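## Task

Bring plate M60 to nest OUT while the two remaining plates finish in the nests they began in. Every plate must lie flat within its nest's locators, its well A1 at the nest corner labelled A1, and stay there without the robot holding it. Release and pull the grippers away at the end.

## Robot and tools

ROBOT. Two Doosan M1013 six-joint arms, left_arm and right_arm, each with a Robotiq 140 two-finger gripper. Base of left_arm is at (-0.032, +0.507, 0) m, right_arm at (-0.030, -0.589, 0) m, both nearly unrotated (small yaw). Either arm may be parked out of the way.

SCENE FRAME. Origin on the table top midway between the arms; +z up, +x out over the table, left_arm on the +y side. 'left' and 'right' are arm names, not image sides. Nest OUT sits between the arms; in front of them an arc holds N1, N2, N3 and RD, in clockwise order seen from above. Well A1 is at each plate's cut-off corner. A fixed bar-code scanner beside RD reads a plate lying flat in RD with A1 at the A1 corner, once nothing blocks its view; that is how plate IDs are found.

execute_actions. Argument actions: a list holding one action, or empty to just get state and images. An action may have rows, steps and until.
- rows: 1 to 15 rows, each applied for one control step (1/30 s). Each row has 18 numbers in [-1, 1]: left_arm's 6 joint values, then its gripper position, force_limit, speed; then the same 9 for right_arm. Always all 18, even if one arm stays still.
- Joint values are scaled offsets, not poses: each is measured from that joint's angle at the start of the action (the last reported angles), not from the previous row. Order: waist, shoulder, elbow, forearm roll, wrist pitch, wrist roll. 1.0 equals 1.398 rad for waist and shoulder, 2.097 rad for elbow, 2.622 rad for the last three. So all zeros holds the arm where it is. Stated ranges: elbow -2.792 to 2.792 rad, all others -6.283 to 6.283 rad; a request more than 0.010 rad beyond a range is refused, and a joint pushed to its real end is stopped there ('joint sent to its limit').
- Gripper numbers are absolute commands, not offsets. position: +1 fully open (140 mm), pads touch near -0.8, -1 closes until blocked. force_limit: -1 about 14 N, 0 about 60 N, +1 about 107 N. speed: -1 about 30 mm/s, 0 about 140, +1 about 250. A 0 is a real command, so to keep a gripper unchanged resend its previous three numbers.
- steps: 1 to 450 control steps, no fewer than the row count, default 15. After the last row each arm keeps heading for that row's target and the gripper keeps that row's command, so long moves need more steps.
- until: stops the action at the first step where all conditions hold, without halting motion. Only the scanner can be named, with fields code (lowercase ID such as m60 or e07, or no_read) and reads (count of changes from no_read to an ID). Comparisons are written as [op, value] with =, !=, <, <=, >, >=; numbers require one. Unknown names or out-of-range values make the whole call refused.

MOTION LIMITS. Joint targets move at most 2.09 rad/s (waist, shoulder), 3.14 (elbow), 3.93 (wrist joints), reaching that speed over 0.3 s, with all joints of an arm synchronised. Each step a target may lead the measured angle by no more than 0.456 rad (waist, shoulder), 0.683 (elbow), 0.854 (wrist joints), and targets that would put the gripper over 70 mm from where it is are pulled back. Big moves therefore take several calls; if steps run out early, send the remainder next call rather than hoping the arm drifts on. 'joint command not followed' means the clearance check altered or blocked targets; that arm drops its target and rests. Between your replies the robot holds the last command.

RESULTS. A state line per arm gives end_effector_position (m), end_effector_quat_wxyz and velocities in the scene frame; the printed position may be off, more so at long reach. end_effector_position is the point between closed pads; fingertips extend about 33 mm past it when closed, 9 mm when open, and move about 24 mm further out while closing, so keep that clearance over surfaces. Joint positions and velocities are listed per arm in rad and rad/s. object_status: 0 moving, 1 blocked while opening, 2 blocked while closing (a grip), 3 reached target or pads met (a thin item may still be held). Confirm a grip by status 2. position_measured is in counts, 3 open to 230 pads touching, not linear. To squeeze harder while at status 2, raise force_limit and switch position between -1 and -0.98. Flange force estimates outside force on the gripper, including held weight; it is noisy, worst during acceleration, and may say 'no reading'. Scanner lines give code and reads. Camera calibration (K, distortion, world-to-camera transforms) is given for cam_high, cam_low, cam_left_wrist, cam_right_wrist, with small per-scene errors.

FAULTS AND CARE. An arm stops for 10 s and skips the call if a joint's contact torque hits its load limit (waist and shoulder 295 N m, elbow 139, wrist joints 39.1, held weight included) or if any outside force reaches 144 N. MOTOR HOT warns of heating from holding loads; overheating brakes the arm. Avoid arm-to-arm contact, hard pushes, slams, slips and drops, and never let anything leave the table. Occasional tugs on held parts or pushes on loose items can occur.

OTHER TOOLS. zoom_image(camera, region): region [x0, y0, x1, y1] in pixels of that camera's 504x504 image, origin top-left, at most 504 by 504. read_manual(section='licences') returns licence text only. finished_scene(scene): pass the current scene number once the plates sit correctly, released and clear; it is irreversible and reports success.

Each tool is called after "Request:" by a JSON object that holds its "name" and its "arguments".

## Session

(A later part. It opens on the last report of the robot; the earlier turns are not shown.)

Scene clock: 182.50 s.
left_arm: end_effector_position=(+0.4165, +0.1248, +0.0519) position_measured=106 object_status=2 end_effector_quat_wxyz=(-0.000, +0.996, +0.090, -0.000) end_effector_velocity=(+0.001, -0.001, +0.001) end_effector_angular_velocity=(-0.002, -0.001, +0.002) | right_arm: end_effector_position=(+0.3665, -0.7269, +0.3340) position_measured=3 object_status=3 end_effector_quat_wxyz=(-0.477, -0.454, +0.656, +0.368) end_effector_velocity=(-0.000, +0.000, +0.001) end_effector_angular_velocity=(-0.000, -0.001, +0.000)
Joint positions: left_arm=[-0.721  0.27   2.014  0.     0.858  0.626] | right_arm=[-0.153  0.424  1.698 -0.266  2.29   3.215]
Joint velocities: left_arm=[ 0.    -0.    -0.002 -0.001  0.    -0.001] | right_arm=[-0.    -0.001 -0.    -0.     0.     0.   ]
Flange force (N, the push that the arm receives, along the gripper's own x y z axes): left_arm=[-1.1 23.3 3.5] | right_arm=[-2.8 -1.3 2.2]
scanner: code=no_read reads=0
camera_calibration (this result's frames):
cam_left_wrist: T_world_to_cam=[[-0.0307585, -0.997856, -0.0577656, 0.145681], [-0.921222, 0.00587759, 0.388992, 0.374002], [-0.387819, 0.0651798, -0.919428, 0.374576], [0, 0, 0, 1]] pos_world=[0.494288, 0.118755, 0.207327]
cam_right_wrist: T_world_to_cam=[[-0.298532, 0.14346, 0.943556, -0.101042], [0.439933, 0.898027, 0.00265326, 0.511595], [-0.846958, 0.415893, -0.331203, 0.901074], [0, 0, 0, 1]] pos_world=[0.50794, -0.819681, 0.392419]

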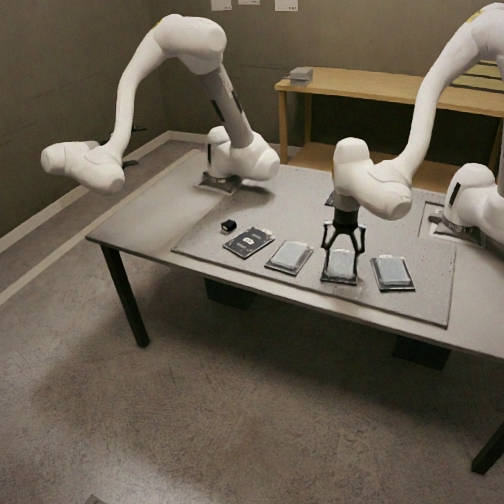

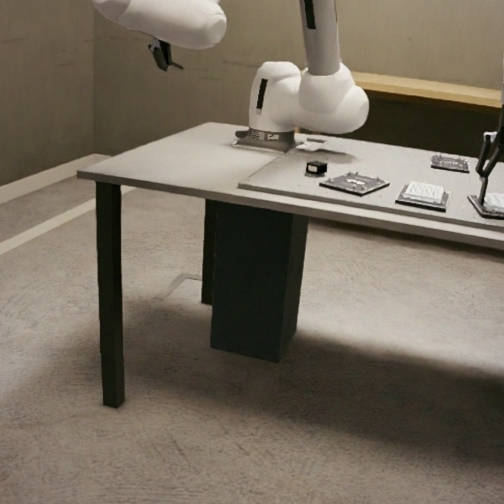

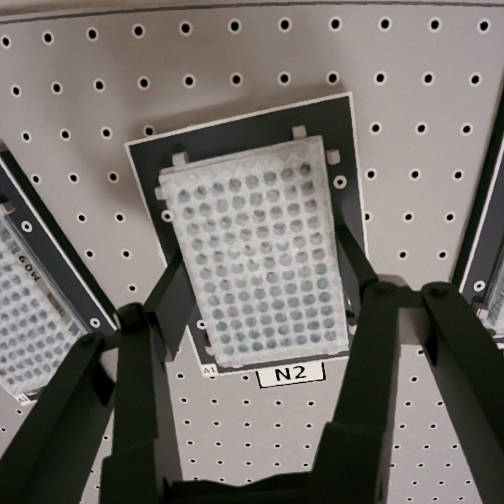

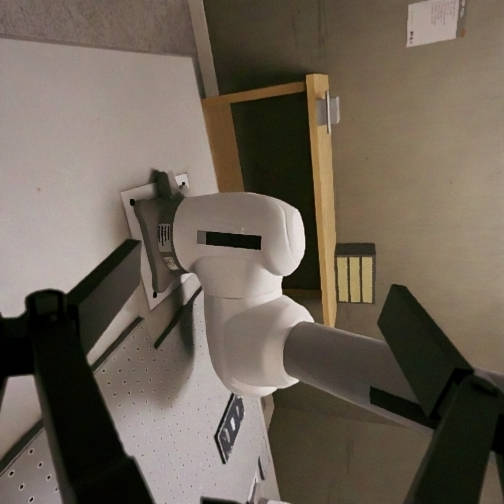

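Request:
{"name": "execute_actions", "arguments": {"actions": [{"rows": [[-0.0007,0.00078,-0.00072,0,0.00016,-0.0004,-1,0.2,-0.3,0,0,0,0,0,0,1,0,0],[-0.0007,0.00078,-0.00072,0,0.00016,-0.0004,-1,0.2,-0.3,0,0,0,0,0,0,1,0,0],[-0.0007,0.00078,-0.00072,0,0.00016,-0.0004,-1,0.2,-0.3,0,0,0,0,0,0,1,0,0],[-0.0007,0.00078,-0.00072,0,0.00016,-0.0004,-1,0.2,-0.3,0,0,0,0,0,0,1,0,0],[-0.0007,0.00078,-0.00072,0,0.00016,-0.0004,-1,0.2,-0.3,0,0,0,0,0,0,1,0,0],[-0.0007,0.00078,-0.00072,0,0.00016,-0.0004,-1,0.2,-0.3,0,0,0,0,0,0,1,0,0]], "steps": 9}]}}

Scene clock: 190.13 s.
left_arm: end_effector_position=(+0.4167, +0.1239, +0.0519) position_measured=106 object_status=2 end_effector_quat_wxyz=(-0.000, +0.996, +0.090, -0.000) end_effector_velocity=(-0.000, -0.001, +0.000) end_effector_angular_velocity=(+0.001, +0.000, -0.001) | right_arm: end_effector_position=(+0.3665, -0.7269, +0.3340) position_measured=3 object_status=3 end_effector_quat_wxyz=(-0.477, -0.454, +0.656, +0.368) end_effector_velocity=(+0.000, -0.000, -0.000) end_effector_angular_velocity=(+0.001, -0.000, +0.000)
Joint positions: left_arm=[-0.722  0.271  2.013 -0.     0.859  0.625] | right_arm=[-0.153  0.424  1.698 -0.266  2.29   3.215]
Joint velocities: left_arm=[-0.001  0.    -0.001  0.001  0.001 -0.001] | right_arm=[-0.     0.    -0.    -0.    -0.    -0.001]
Flange force (N, the push that the arm receives, along the gripper's own x y z axes): left_arm=[0.8 -0.8 -0.3] | right_arm=[-2.9 -2.3 1.5]
scanner: code=no_read reads=0
camera_calibration (this result's frames):
cam_left_wrist: T_world_to_cam=[[-0.0305886, -0.997864, -0.0577252, 0.144673], [-0.921176, 0.00572866, 0.389103, 0.374138], [-0.387941, 0.0650772, -0.919384, 0.374736], [0, 0, 0, 1]] pos_world=[0.494448, 0.117834, 0.207299]
cam_right_wrist: T_world_to_cam=[[-0.298532, 0.14346, 0.943556, -0.101042], [0.439933, 0.898027, 0.00265311, 0.511595], [-0.846958, 0.415893, -0.331202, 0.901074], [0, 0, 0, 1]] pos_world=[0.50794, -0.819681, 0.392419]

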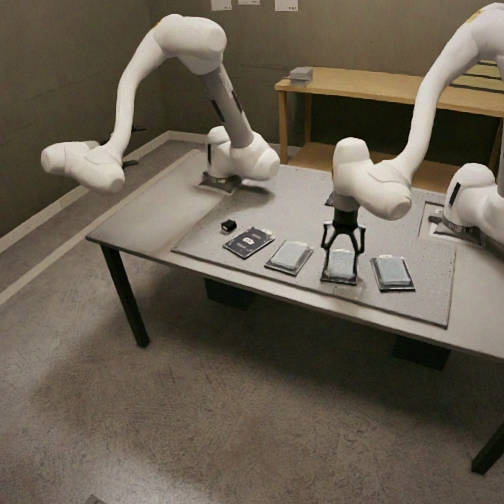

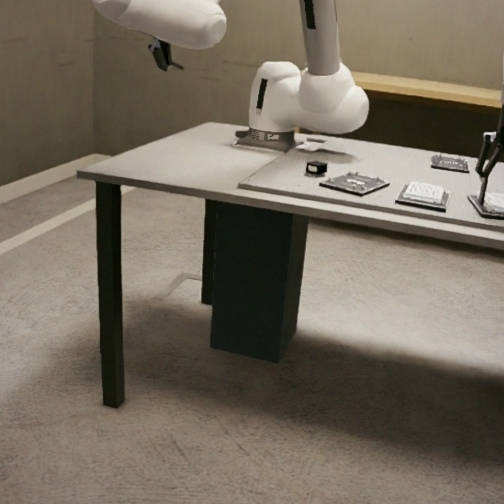

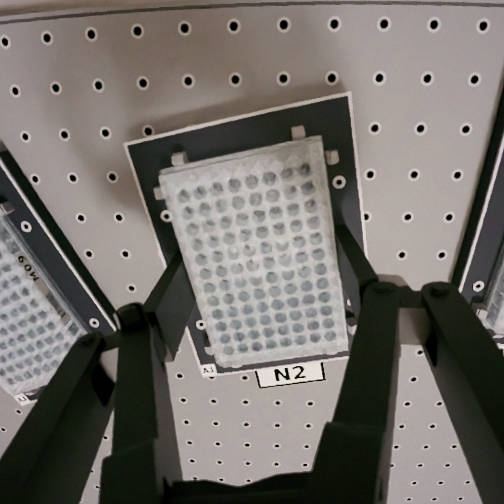

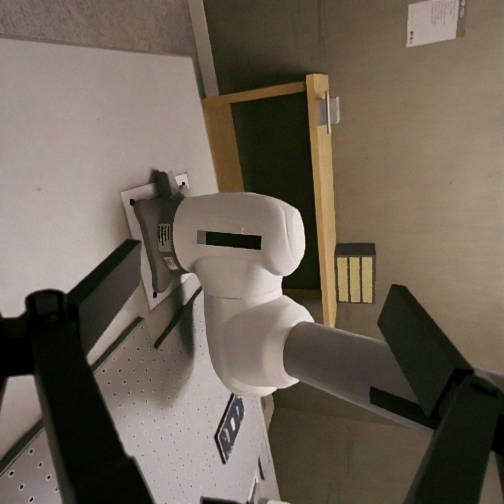

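Request:
{"name": "zoom_image", "arguments": {"camera": "cam_left_wrist", "region": [110, 85, 390, 245]}}

Request:
{"name": "execute_actions", "arguments": {"actions": [{"rows": [[0,-0.01002,-0.00424,0,0.00874,0,-1,0.2,-0.3,0,0,0,0,0,0,1,0,0]], "steps": 15}]}}

Request:
{"name": "zoom_image", "arguments": {"camera": "cam_left_wrist", "region": [110, 85, 390, 245]}}

Request:
{"name": "zoom_image", "arguments": {"camera": "cam_left_wrist", "region": [170, 290, 370, 400]}}

Region (110, 85, 390, 245) of cam_left_wrist's 504x504 image, scaled by 1.800, with more detail than that image has; it fills the top 288 rows of this view, and the rest is white.

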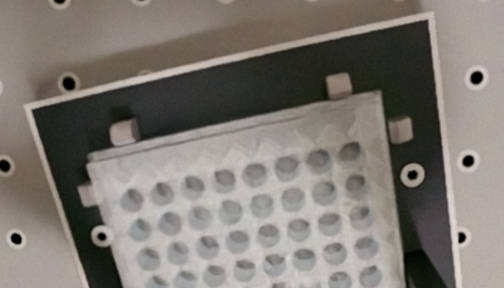

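Scene clock: 194.47 s.
left_arm: end_effector_position=(+0.4165, +0.1240, +0.0639) position_measured=106 object_status=2 end_effector_quat_wxyz=(-0.000, +0.996, +0.090, -0.000) end_effector_velocity=(-0.000, +0.000, +0.001) end_effector_angular_velocity=(-0.001, +0.000, +0.002) | right_arm: end_effector_position=(+0.3665, -0.7269, +0.3340) position_measured=3 object_status=3 end_effector_quat_wxyz=(-0.477, -0.454, +0.656, +0.368) end_effector_velocity=(-0.000, -0.000, +0.001) end_effector_angular_velocity=(-0.001, -0.002, -0.001)
Joint positions: left_arm=[-0.722  0.257  2.004  0.     0.882  0.625] | right_arm=[-0.153  0.424  1.698 -0.266  2.29   3.215]
Joint velocities: left_arm=[ 0.    -0.001 -0.    -0.001  0.001 -0.001] | right_arm=[-0.    -0.001 -0.     0.    -0.     0.   ]
Flange force (N, the push that the arm receives, along the gripper's own x y z axes): left_arm=[1.5 1.2 3.0] | right_arm=[-3.4 -0.9 2.0]
scanner: code=no_read reads=0
camera_calibration (this result's frames):
cam_left_wrist: T_world_to_cam=[[-0.0307303, -0.997854, -0.0578254, 0.145507], [-0.921199, 0.00582428, 0.389049, 0.369367], [-0.387877, 0.0652243, -0.919401, 0.385689], [0, 0, 0, 1]] pos_world=[0.494332, 0.117887, 0.219315]
cam_right_wrist: T_world_to_cam=[[-0.298532, 0.14346, 0.943556, -0.101042], [0.439933, 0.898027, 0.00265324, 0.511595], [-0.846958, 0.415893, -0.331203, 0.901074], [0, 0, 0, 1]] pos_world=[0.50794, -0.819681, 0.392419]

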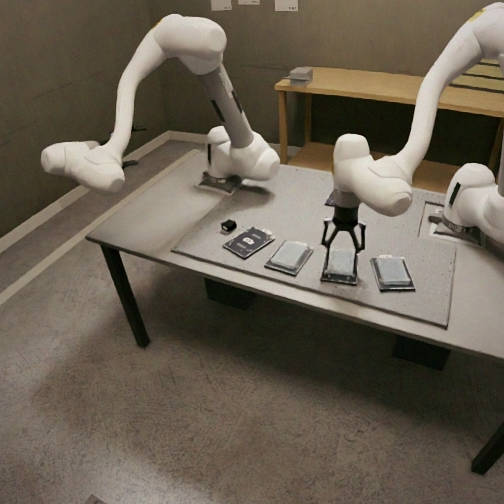

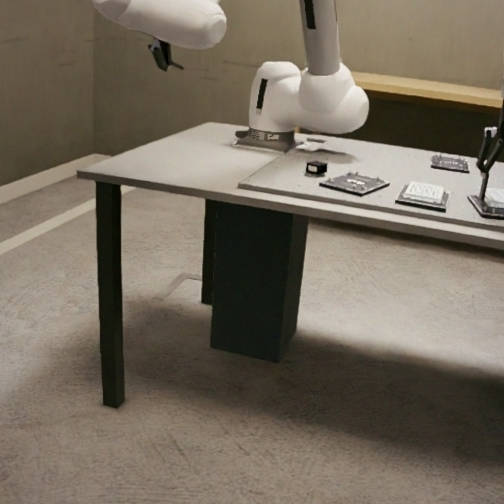

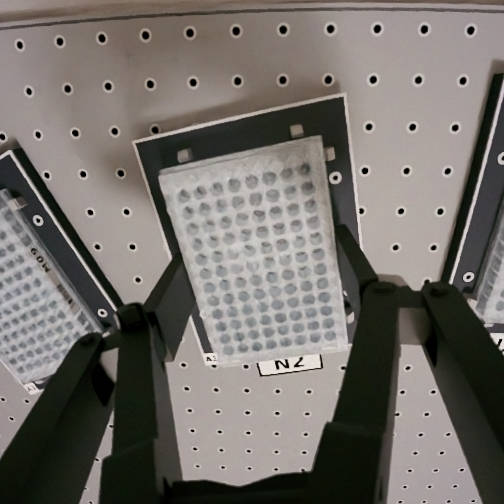

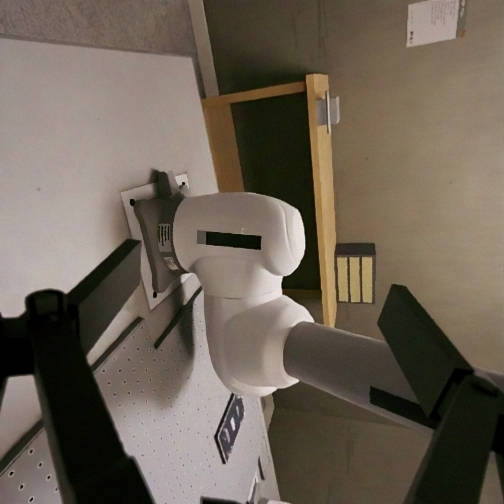

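Region (110, 85, 390, 245) of cam_left_wrist's 504x504 image, scaled by 1.800, with more detail than that image has; it fills the top 288 rows of this view, and the rest is white.

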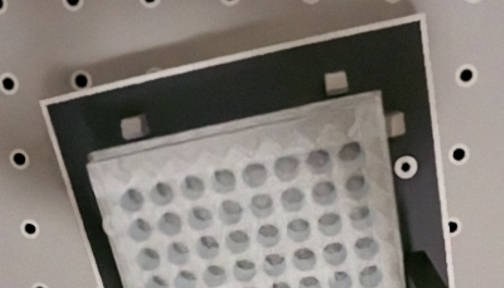

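Region (170, 290, 370, 400) of cam_left_wrist's 504x504 image, scaled by 2.520, with more detail than that image has; it fills the top 277 rows of this view, and the rest is white.

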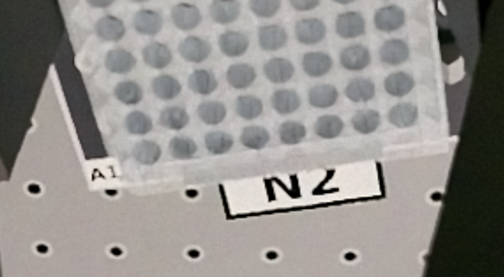

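Request:
{"name": "execute_actions", "arguments": {"actions": [{"rows": [[-0.6498,-0.1143,0.0557,0,0.0164,-0.2779,-1,0.2,-0.3,0,0,0,0,0,0,1,0,0]], "steps": 36}]}}

Scene clock: 209.00 s.
left_arm: end_effector_position=(+0.0190, -0.0060, +0.0974) position_measured=106 object_status=2 end_effector_quat_wxyz=(-0.000, +0.999, +0.032, -0.000) end_effector_velocity=(-0.366, +0.008, +0.015) end_effector_angular_velocity=(+0.002, -0.002, -0.344) | right_arm: end_effector_position=(+0.3665, -0.7269, +0.3340) position_measured=3 object_status=3 end_effector_quat_wxyz=(-0.477, -0.454, +0.656, +0.368) end_effector_velocity=(+0.000, +0.001, +0.000) end_effector_angular_velocity=(+0.000, +0.000, +0.002)
Joint positions: left_arm=[-1.496  0.112  2.109 -0.     0.92  -0.033] | right_arm=[-0.153  0.424  1.698 -0.266  2.29   3.215]
Joint velocities: left_arm=[-0.713 -0.081  0.061  0.002  0.023 -0.37 ] | right_arm=[ 0.002 -0.     0.     0.     0.    -0.   ]
Flange force (N, the push that the arm receives, along the gripper's own x y z axes): left_arm=[5.1 6.3 7.4] | right_arm=[-2.5 -1.7 3.7]
scanner: code=no_read reads=0
camera_calibration (this result's frames):
cam_left_wrist: T_world_to_cam=[[-0.145573, -0.987653, -0.0578746, 0.00780559], [-0.914505, 0.112011, 0.388759, -0.00858125], [-0.377477, 0.10952, -0.91952, 0.270825], [0, 0, 0, 1]] pos_world=[0.0955187, -0.0209902, 0.252816]
cam_right_wrist: T_world_to_cam=[[-0.298532, 0.143459, 0.943556, -0.101042], [0.439933, 0.898027, 0.0026533, 0.511595], [-0.846958, 0.415893, -0.331202, 0.901074], [0, 0, 0, 1]] pos_world=[0.50794, -0.819681, 0.392419]

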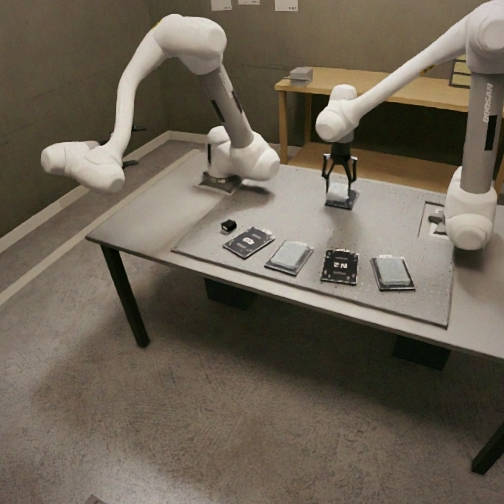

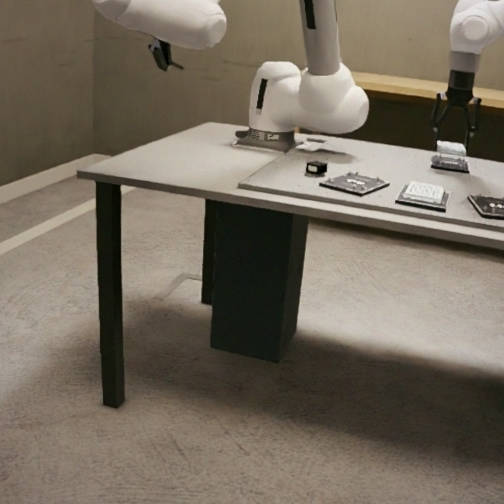

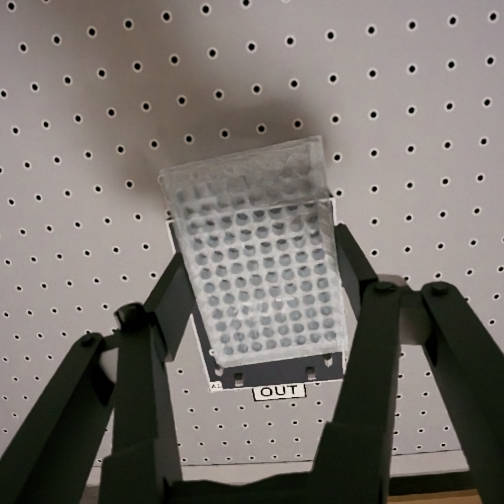

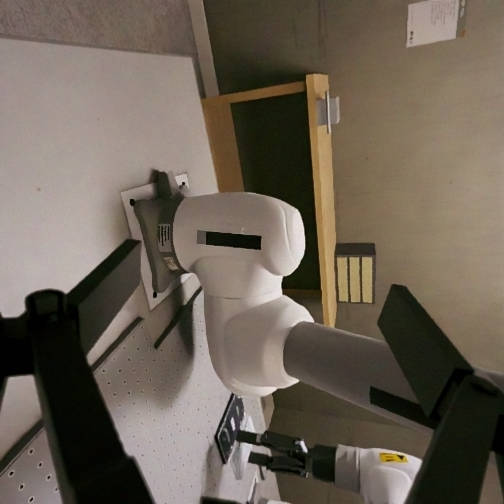

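Request:
{"name": "execute_actions", "arguments": {"actions": []}}

Scene clock: 210.10 s.
left_arm: end_effector_position=(-0.0384, -0.0016, +0.0997) position_measured=106 object_status=2 end_effector_quat_wxyz=(-0.000, +1.000, +0.005, +0.000) end_effector_velocity=(-0.000, -0.000, -0.000) end_effector_angular_velocity=(-0.000, +0.001, -0.001) | right_arm: end_effector_position=(+0.3665, -0.7269, +0.3340) position_measured=3 object_status=3 end_effector_quat_wxyz=(-0.477, -0.454, +0.656, +0.368) end_effector_velocity=(+0.000, +0.000, +0.000) end_effector_angular_velocity=(+0.001, -0.002, +0.001)
Joint positions: left_arm=[-1.608  0.099  2.119  0.     0.924 -0.092] | right_arm=[-0.153  0.424  1.698 -0.266  2.29   3.215]
Joint velocities: left_arm=[ 0.     0.001 -0.    -0.001 -0.001  0.002] | right_arm=[ 0.001 -0.001 -0.    -0.    -0.001 -0.001]
Flange force (N, the push that the arm receives, along the gripper's own x y z axes): left_arm=[2.3 0.8 1.9] | right_arm=[-1.6 -3.3 1.8]
scanner: code=no_read reads=0
camera_calibration (this result's frames):
cam_left_wrist: T_world_to_cam=[[-0.198615, -0.978361, -0.0579895, 0.00189393], [-0.907189, 0.161131, 0.388644, -0.0620687], [-0.37089, 0.129798, -0.919561, 0.251138], [0, 0, 0, 1]] pos_world=[0.0372126, -0.020743, 0.255169]
cam_right_wrist: T_world_to_cam=[[-0.298532, 0.14346, 0.943556, -0.101042], [0.439933, 0.898027, 0.0026532, 0.511595], [-0.846958, 0.415893, -0.331202, 0.901074], [0, 0, 0, 1]] pos_world=[0.50794, -0.819681, 0.392419]

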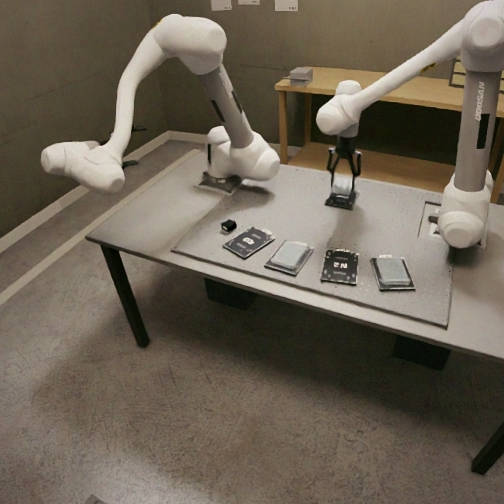

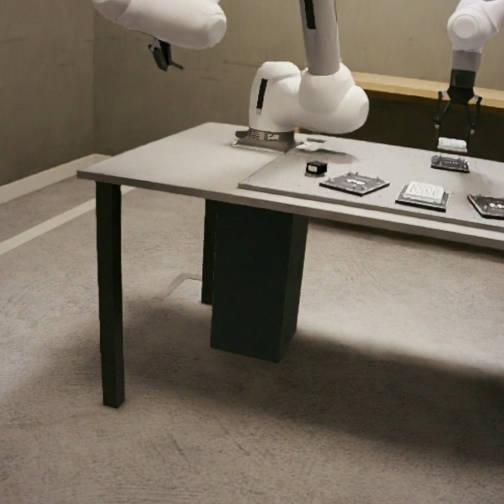

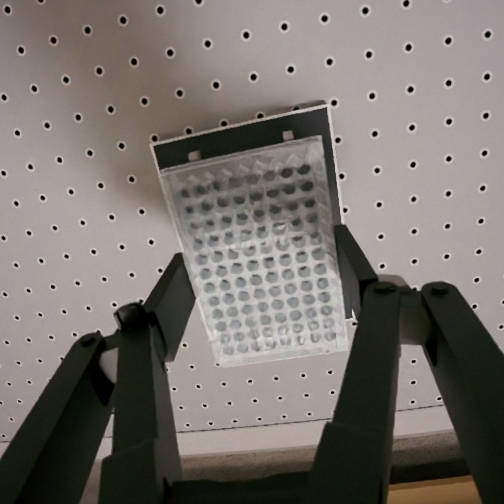

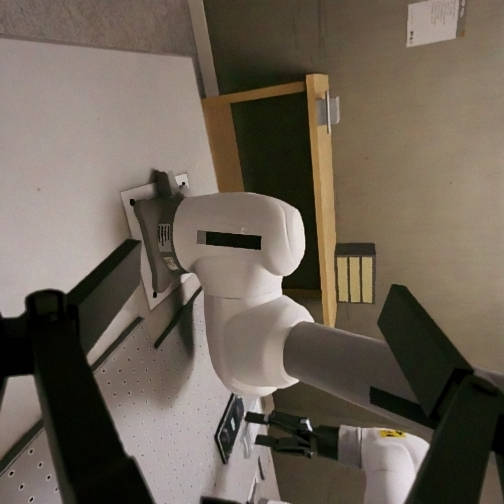

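Request:
{"name": "zoom_image", "arguments": {"camera": "cam_left_wrist", "region": [130, 95, 390, 355]}}

Region (130, 95, 390, 355) of cam_left_wrist's 504x504 image, scaled by 1.938, with more detail than that image has.

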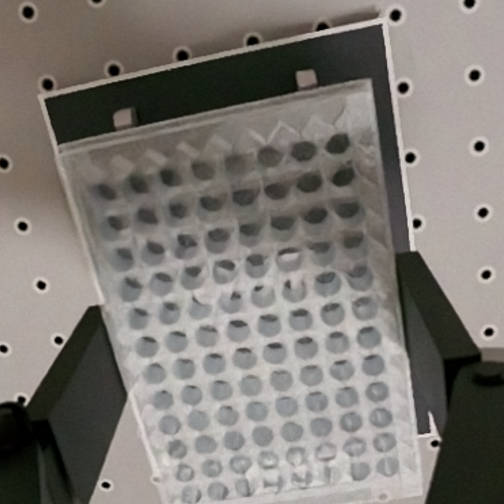

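Request:
{"name": "execute_actions", "arguments": {"actions": [{"rows": [[-0.00699,0.02783,0.01765,0,-0.02896,-0.0022,-1,0.2,-0.3,0,0,0,0,0,0,1,0,0]], "steps": 18}]}}

Request:
{"name": "zoom_image", "arguments": {"camera": "cam_left_wrist", "region": [110, 85, 390, 245]}}

Request:
{"name": "zoom_image", "arguments": {"camera": "cam_left_wrist", "region": [170, 290, 370, 400]}}

Scene clock: 225.10 s.
left_arm: end_effector_position=(-0.0431, +0.0014, +0.0640) position_measured=106 object_status=2 end_effector_quat_wxyz=(-0.000, +1.000, +0.003, +0.000) end_effector_velocity=(+0.001, +0.000, -0.001) end_effector_angular_velocity=(+0.001, -0.001, -0.001) | right_arm: end_effector_position=(+0.3665, -0.7269, +0.3340) position_measured=3 object_status=3 end_effector_quat_wxyz=(-0.477, -0.454, +0.656, +0.368) end_effector_velocity=(+0.000, +0.000, -0.000) end_effector_angular_velocity=(+0.000, -0.000, +0.001)
Joint positions: left_arm=[-1.618  0.138  2.156  0.     0.848 -0.098] | right_arm=[-0.153  0.424  1.698 -0.266  2.29   3.215]
Joint velocities: left_arm=[0.001 0.001 0.    0.001 0.    0.002] | right_arm=[ 0.001  0.    -0.     0.    -0.    -0.   ]
Flange force (N, the push that the arm receives, along the gripper's own x y z axes): left_arm=[3.6 1.5 1.5] | right_arm=[-3.0 -1.3 3.6]
scanner: code=no_read reads=0
camera_calibration (this result's frames):
cam_left_wrist: T_world_to_cam=[[-0.202534, -0.977557, -0.0579778, 0.00163495], [-0.906538, 0.16477, 0.388639, -0.052922], [-0.370364, 0.131272, -0.919564, 0.21622], [0, 0, 0, 1]] pos_world=[0.0324354, -0.0180653, 0.219491]
cam_right_wrist: T_world_to_cam=[[-0.298532, 0.14346, 0.943556, -0.101042], [0.439933, 0.898027, 0.00265332, 0.511595], [-0.846958, 0.415894, -0.331202, 0.901074], [0, 0, 0, 1]] pos_world=[0.50794, -0.819681, 0.392419]

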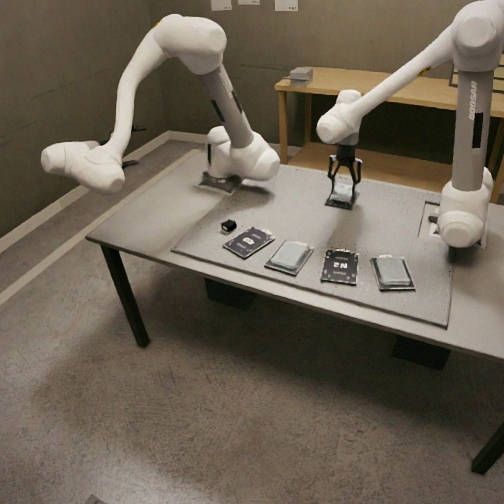

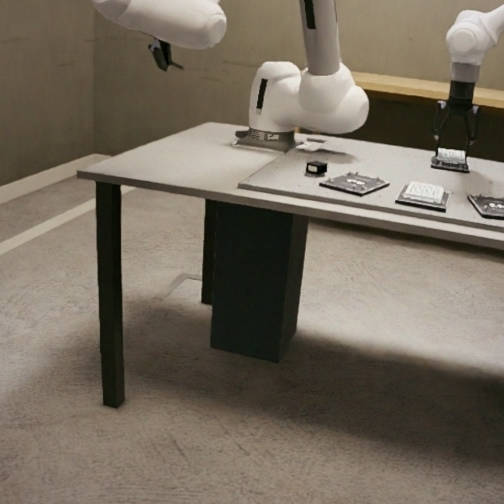

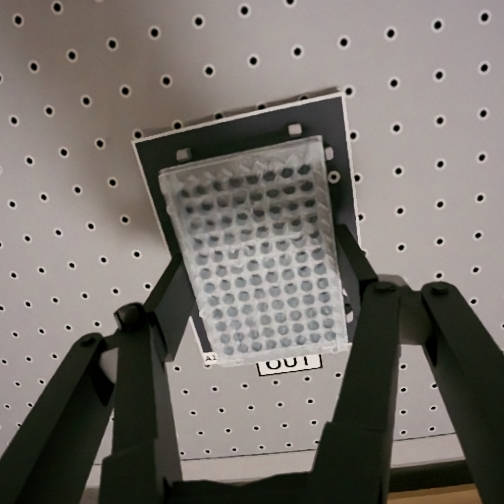

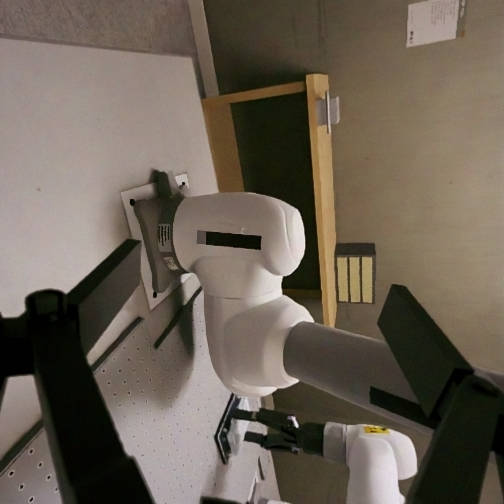

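Region (110, 85, 390, 245) of cam_left_wrist's 504x504 image, scaled by 1.800, with more detail than that image has; it fills the top 288 rows of this view, and the rest is white.

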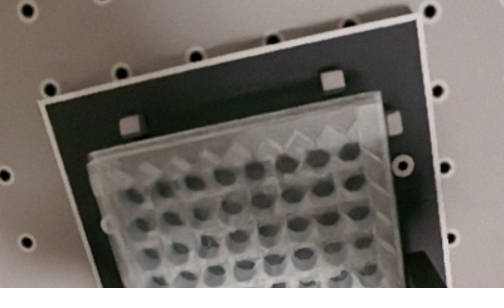

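Region (170, 290, 370, 400) of cam_left_wrist's 504x504 image, scaled by 2.520, with more detail than that image has; it fills the top 277 rows of this view, and the rest is white.

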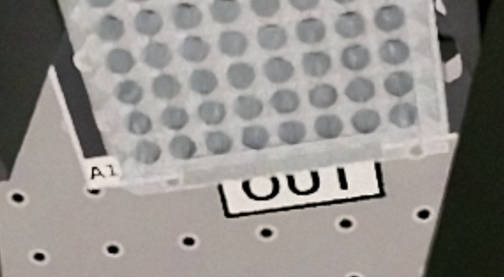

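Request:
{"name": "execute_actions", "arguments": {"actions": [{"rows": [[0.00052,0.001,0.0008,0,-0.0012,-0.0005,-1,0.2,-0.3,0,0,0,0,0,0,1,0,0],[0.00052,0.00204,0.00125,0,-0.00209,-0.0005,-1,0.2,-0.3,0,0,0,0,0,0,1,0,0],[0.00052,0.00308,0.0017,0,-0.003,-0.0005,-1,0.2,-0.3,0,0,0,0,0,0,1,0,0],[0.00052,0.00412,0.00214,0,-0.00391,-0.0005,-1,0.2,-0.3,0,0,0,0,0,0,1,0,0],[0.00052,0.00516,0.00259,0,-0.00482,-0.0005,-1,0.2,-0.3,0,0,0,0,0,0,1,0,0],[0.00052,0.0062,0.00303,0,-0.00573,-0.0005,-1,0.2,-0.3,0,0,0,0,0,0,1,0,0],[0.00052,0.00724,0.00348,0,-0.00664,-0.0005,-1,0.2,-0.3,0,0,0,0,0,0,1,0,0],[0.00052,0.00828,0.00393,0,-0.00756,-0.0005,-1,0.2,-0.3,0,0,0,0,0,0,1,0,0],[0.00052,0.00932,0.00437,0,-0.00847,-0.0005,-1,0.2,-0.3,0,0,0,0,0,0,1,0,0],[0.00052,0.01036,0.00482,0,-0.00938,-0.0005,-1,0.2,-0.3,0,0,0,0,0,0,1,0,0]], "steps": 20}]}}

Request:
{"name": "zoom_image", "arguments": {"camera": "cam_left_wrist", "region": [110, 85, 390, 245]}}

Request:
{"name": "zoom_image", "arguments": {"camera": "cam_left_wrist", "region": [170, 290, 370, 400]}}

Scene clock: 238.40 s.
left_arm: end_effector_position=(-0.0427, +0.0017, +0.0526) position_measured=106 object_status=2 end_effector_quat_wxyz=(-0.000, +1.000, +0.004, +0.000) end_effector_velocity=(+0.000, +0.000, -0.001) end_effector_angular_velocity=(+0.001, -0.001, -0.000) | right_arm: end_effector_position=(+0.3665, -0.7269, +0.3340) position_measured=3 object_status=3 end_effector_quat_wxyz=(-0.477, -0.454, +0.656, +0.368) end_effector_velocity=(-0.000, -0.000, +0.000) end_effector_angular_velocity=(-0.001, -0.000, -0.000)
Joint positions: left_arm=[-1.617  0.153  2.166  0.     0.824 -0.099] | right_arm=[-0.153  0.424  1.698 -0.266  2.29   3.215]
Joint velocities: left_arm=[ 0.     0.001  0.001  0.001 -0.002 -0.   ] | right_arm=[-0.    -0.001  0.    -0.     0.     0.001]
Flange force (N, the push that the arm receives, along the gripper's own x y z axes): left_arm=[0.8 6.1 3.5] | right_arm=[-3.1 -1.5 3.2]
scanner: code=no_read reads=0
camera_calibration (this result's frames):
cam_left_wrist: T_world_to_cam=[[-0.20054, -0.97797, -0.0579533, 0.00144668], [-0.90687, 0.16293, 0.388641, -0.0481796], [-0.370636, 0.130494, -0.919565, 0.205791], [0, 0, 0, 1]] pos_world=[0.0328711, -0.0175898, 0.208046]
cam_right_wrist: T_world_to_cam=[[-0.298532, 0.14346, 0.943556, -0.101042], [0.439933, 0.898027, 0.00265304, 0.511595], [-0.846958, 0.415893, -0.331202, 0.901074], [0, 0, 0, 1]] pos_world=[0.50794, -0.819681, 0.392419]

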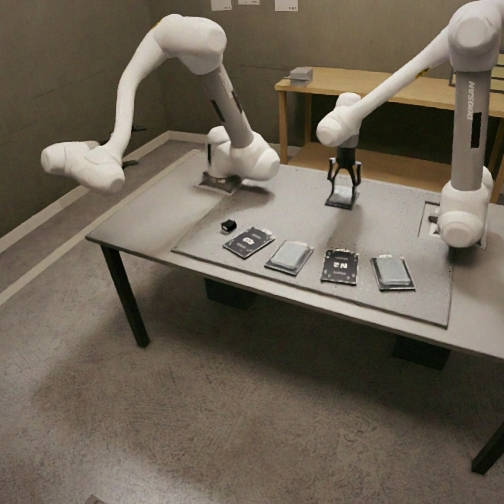

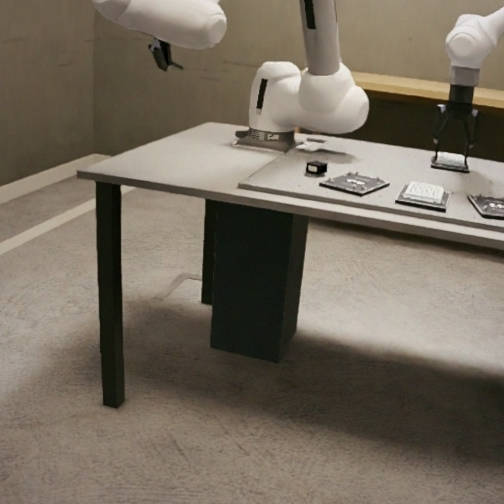

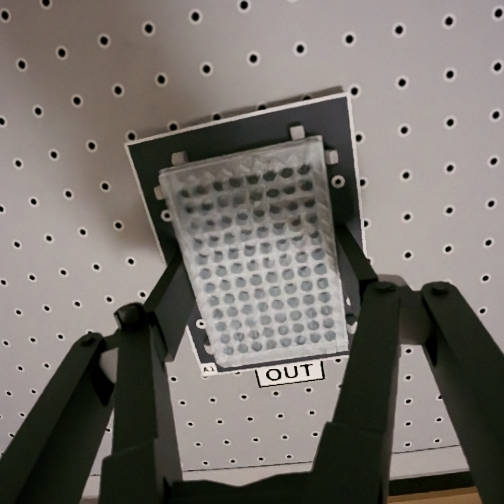

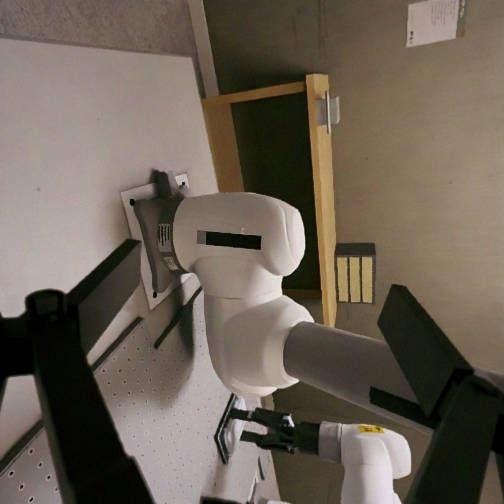

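Region (110, 85, 390, 245) of cam_left_wrist's 504x504 image, scaled by 1.800, with more detail than that image has; it fills the top 288 rows of this view, and the rest is white.

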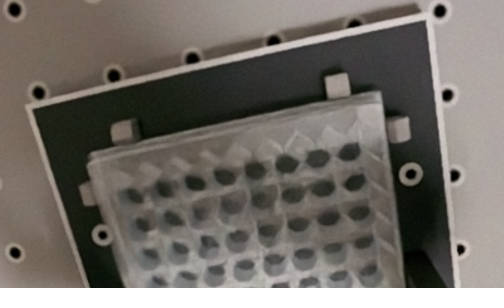

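Region (170, 290, 370, 400) of cam_left_wrist's 504x504 image, scaled by 2.520, with more detail than that image has; it fills the top 277 rows of this view, and the rest is white.

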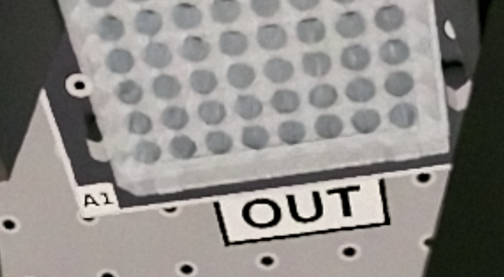

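Request:
{"name": "execute_actions", "arguments": {"actions": [{"rows": [[0,0.00168,0.00071,0,-0.00146,0,-1,0.2,-0.3,0,0,0,0,0,0,1,0,0]], "steps": 9}]}}

Scene clock: 240.70 s.
left_arm: end_effector_position=(-0.0427, +0.0017, +0.0509) position_measured=106 object_status=2 end_effector_quat_wxyz=(-0.000, +1.000, +0.004, +0.000) end_effector_velocity=(+0.000, +0.000, -0.000) end_effector_angular_velocity=(-0.000, -0.001, -0.002) | right_arm: end_effector_position=(+0.3665, -0.7269, +0.3340) position_measured=3 object_status=3 end_effector_quat_wxyz=(-0.477, -0.454, +0.656, +0.368) end_effector_velocity=(-0.000, +0.000, -0.000) end_effector_angular_velocity=(+0.001, +0.001, +0.001)
Joint positions: left_arm=[-1.617  0.155  2.167  0.     0.82  -0.099] | right_arm=[-0.153  0.424  1.698 -0.266  2.29   3.215]
Joint velocities: left_arm=[-0.     0.     0.001  0.001 -0.001  0.001] | right_arm=[ 0.001  0.     0.     0.     0.    -0.001]
Flange force (N, the push that the arm receives, along the gripper's own x y z axes): left_arm=[4.3 3.4 -2.3] | right_arm=[-2.7 -2.0 2.4]
scanner: code=no_read reads=0
camera_calibration (this result's frames):
cam_left_wrist: T_world_to_cam=[[-0.200536, -0.977972, -0.0579395, 0.0013591], [-0.90687, 0.162932, 0.38864, -0.0475125], [-0.370638, 0.13048, -0.919566, 0.204214], [0, 0, 0, 1]] pos_world=[0.0328745, -0.0175754, 0.206332]
cam_right_wrist: T_world_to_cam=[[-0.298532, 0.143459, 0.943556, -0.101042], [0.439933, 0.898027, 0.00265346, 0.511595], [-0.846958, 0.415893, -0.331202, 0.901074], [0, 0, 0, 1]] pos_world=[0.50794, -0.819681, 0.392419]

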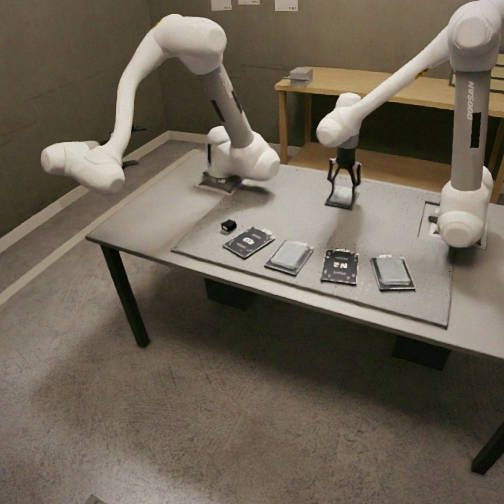

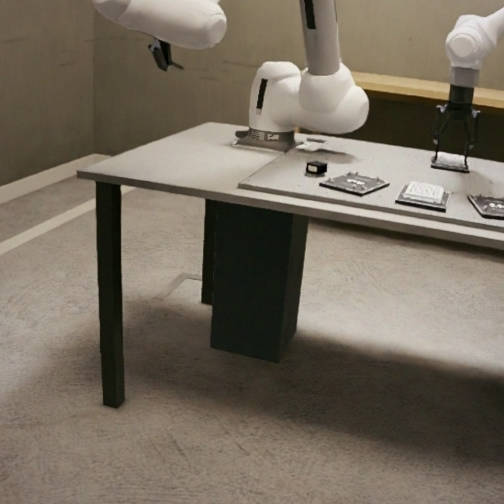

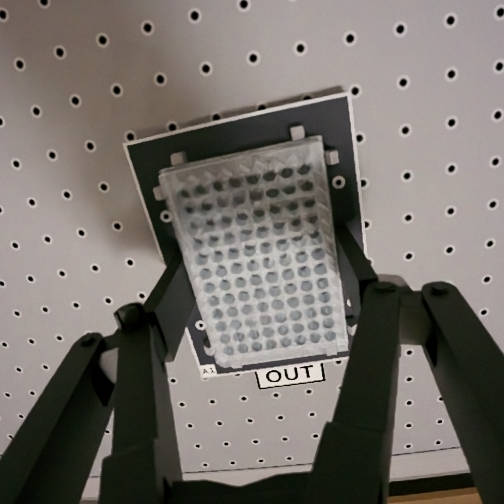

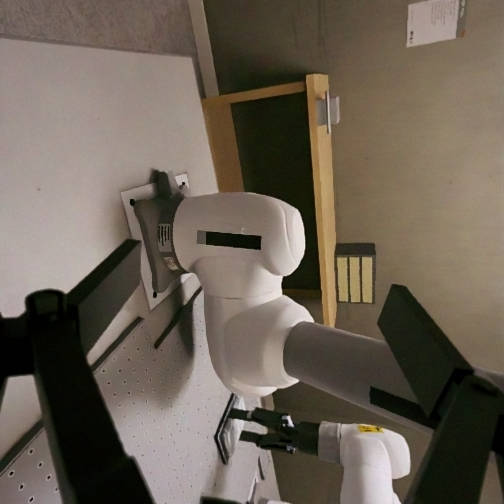

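Request:
{"name": "execute_actions", "arguments": {"actions": [{"rows": [[0,0,0,0,0,0,0.6,0.2,0,0,0,0,0,0,0,1,0,0],[0,0,0,0,0,0,0.6,0.2,0,0,0,0,0,0,0,1,0,0],[0,0,0,0,0,0,0.6,0.2,0,0,0,0,0,0,0,1,0,0],[0,0,0,0,0,0,0.6,0.2,0,0,0,0,0,0,0,1,0,0],[0,0,0,0,0,0,0.6,0.2,0,0,0,0,0,0,0,1,0,0],[0,0,0,0,0,0,0.6,0.2,0,0,0,0,0,0,0,1,0,0],[0,0,0,0,0,0,0.6,0.2,0,0,0,0,0,0,0,1,0,0],[0,0,0,0,0,0,0.6,0.2,0,0,0,0,0,0,0,1,0,0],[0,0,0,0,0,0,0.6,0.2,0,0,0,0,0,0,0,1,0,0],[0,-0.0608,-0.0296,0,0.0561,0,0.6,0.2,0,0,0,0,0,0,0,1,0,0]], "steps": 26}]}}

Request:
{"name": "zoom_image", "arguments": {"camera": "cam_left_wrist", "region": [130, 85, 390, 345]}}

Request:
{"name": "zoom_image", "arguments": {"camera": "cam_high", "region": [200, 170, 440, 310]}}

Scene clock: 246.43 s.
left_arm: end_effector_position=(-0.0426, +0.0025, +0.1207) position_measured=53 object_status=3 end_effector_quat_wxyz=(-0.000, +1.000, +0.004, +0.000) end_effector_velocity=(+0.001, -0.000, +0.001) end_effector_angular_velocity=(-0.000, -0.000, +0.000) | right_arm: end_effector_position=(+0.3665, -0.7269, +0.3340) position_measured=3 object_status=3 end_effector_quat_wxyz=(-0.477, -0.454, +0.656, +0.368) end_effector_velocity=(-0.000, -0.000, +0.000) end_effector_angular_velocity=(-0.001, +0.000, -0.001)
Joint positions: left_arm=[-1.617  0.07   2.105 -0.     0.967 -0.099] | right_arm=[-0.153  0.424  1.698 -0.266  2.29   3.215]
Joint velocities: left_arm=[ 0.001 -0.001 -0.001  0.001  0.002  0.   ] | right_arm=[-0.001 -0.     0.    -0.     0.     0.   ]
Flange force (N, the push that the arm receives, along the gripper's own x y z axes): left_arm=[0.6 -2.9 -0.5] | right_arm=[-3.2 -2.5 3.1]
scanner: code=no_read reads=0
camera_calibration (this result's frames):
cam_left_wrist: T_world_to_cam=[[-0.200493, -0.977977, -0.0579967, 0.00625767], [-0.906859, 0.162862, 0.388693, -0.0747258], [-0.370688, 0.130525, -0.91954, 0.268294], [0, 0, 0, 1]] pos_world=[0.0329421, -0.0167292, 0.276115]
cam_right_wrist: T_world_to_cam=[[-0.298532, 0.143459, 0.943556, -0.101042], [0.439933, 0.898027, 0.00265348, 0.511595], [-0.846958, 0.415893, -0.331202, 0.901074], [0, 0, 0, 1]] pos_world=[0.50794, -0.819681, 0.392419]

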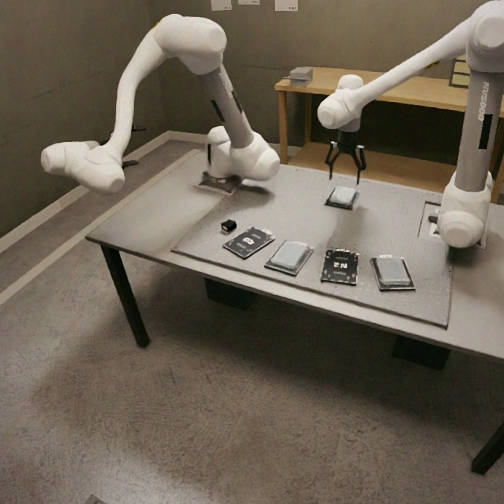

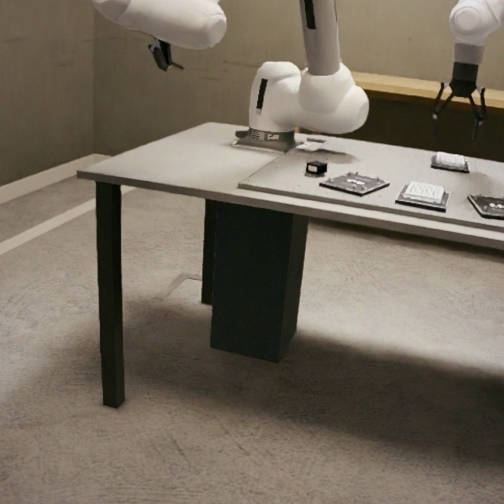

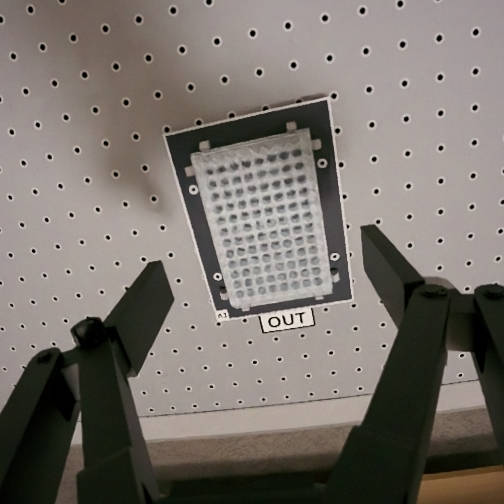

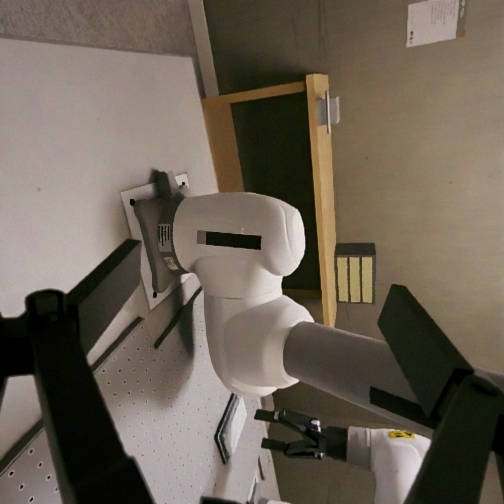

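Region (130, 85, 390, 345) of cam_left_wrist's 504x504 image, scaled by 1.938, with more detail than that image has.

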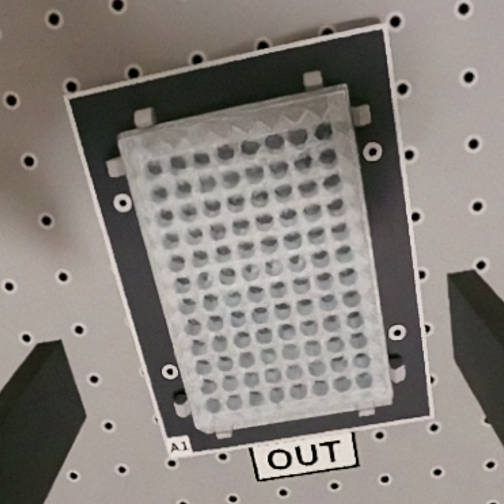

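Region (200, 170, 440, 310) of cam_high's 504x504 image, scaled by 2.100, with more detail than that image has; it fills the top 294 rows of this view, and the rest is white.

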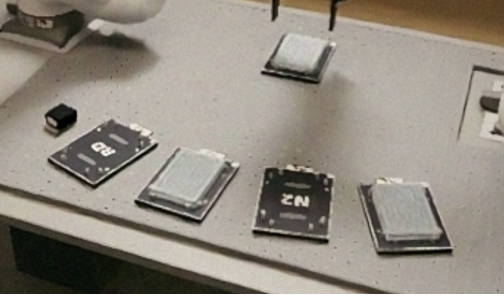

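The plate sits inside the locators with the cut corner at A1.

Request:
{"name": "finished_scene", "arguments": {"scene": 1}}

The scene is finished: the task was done.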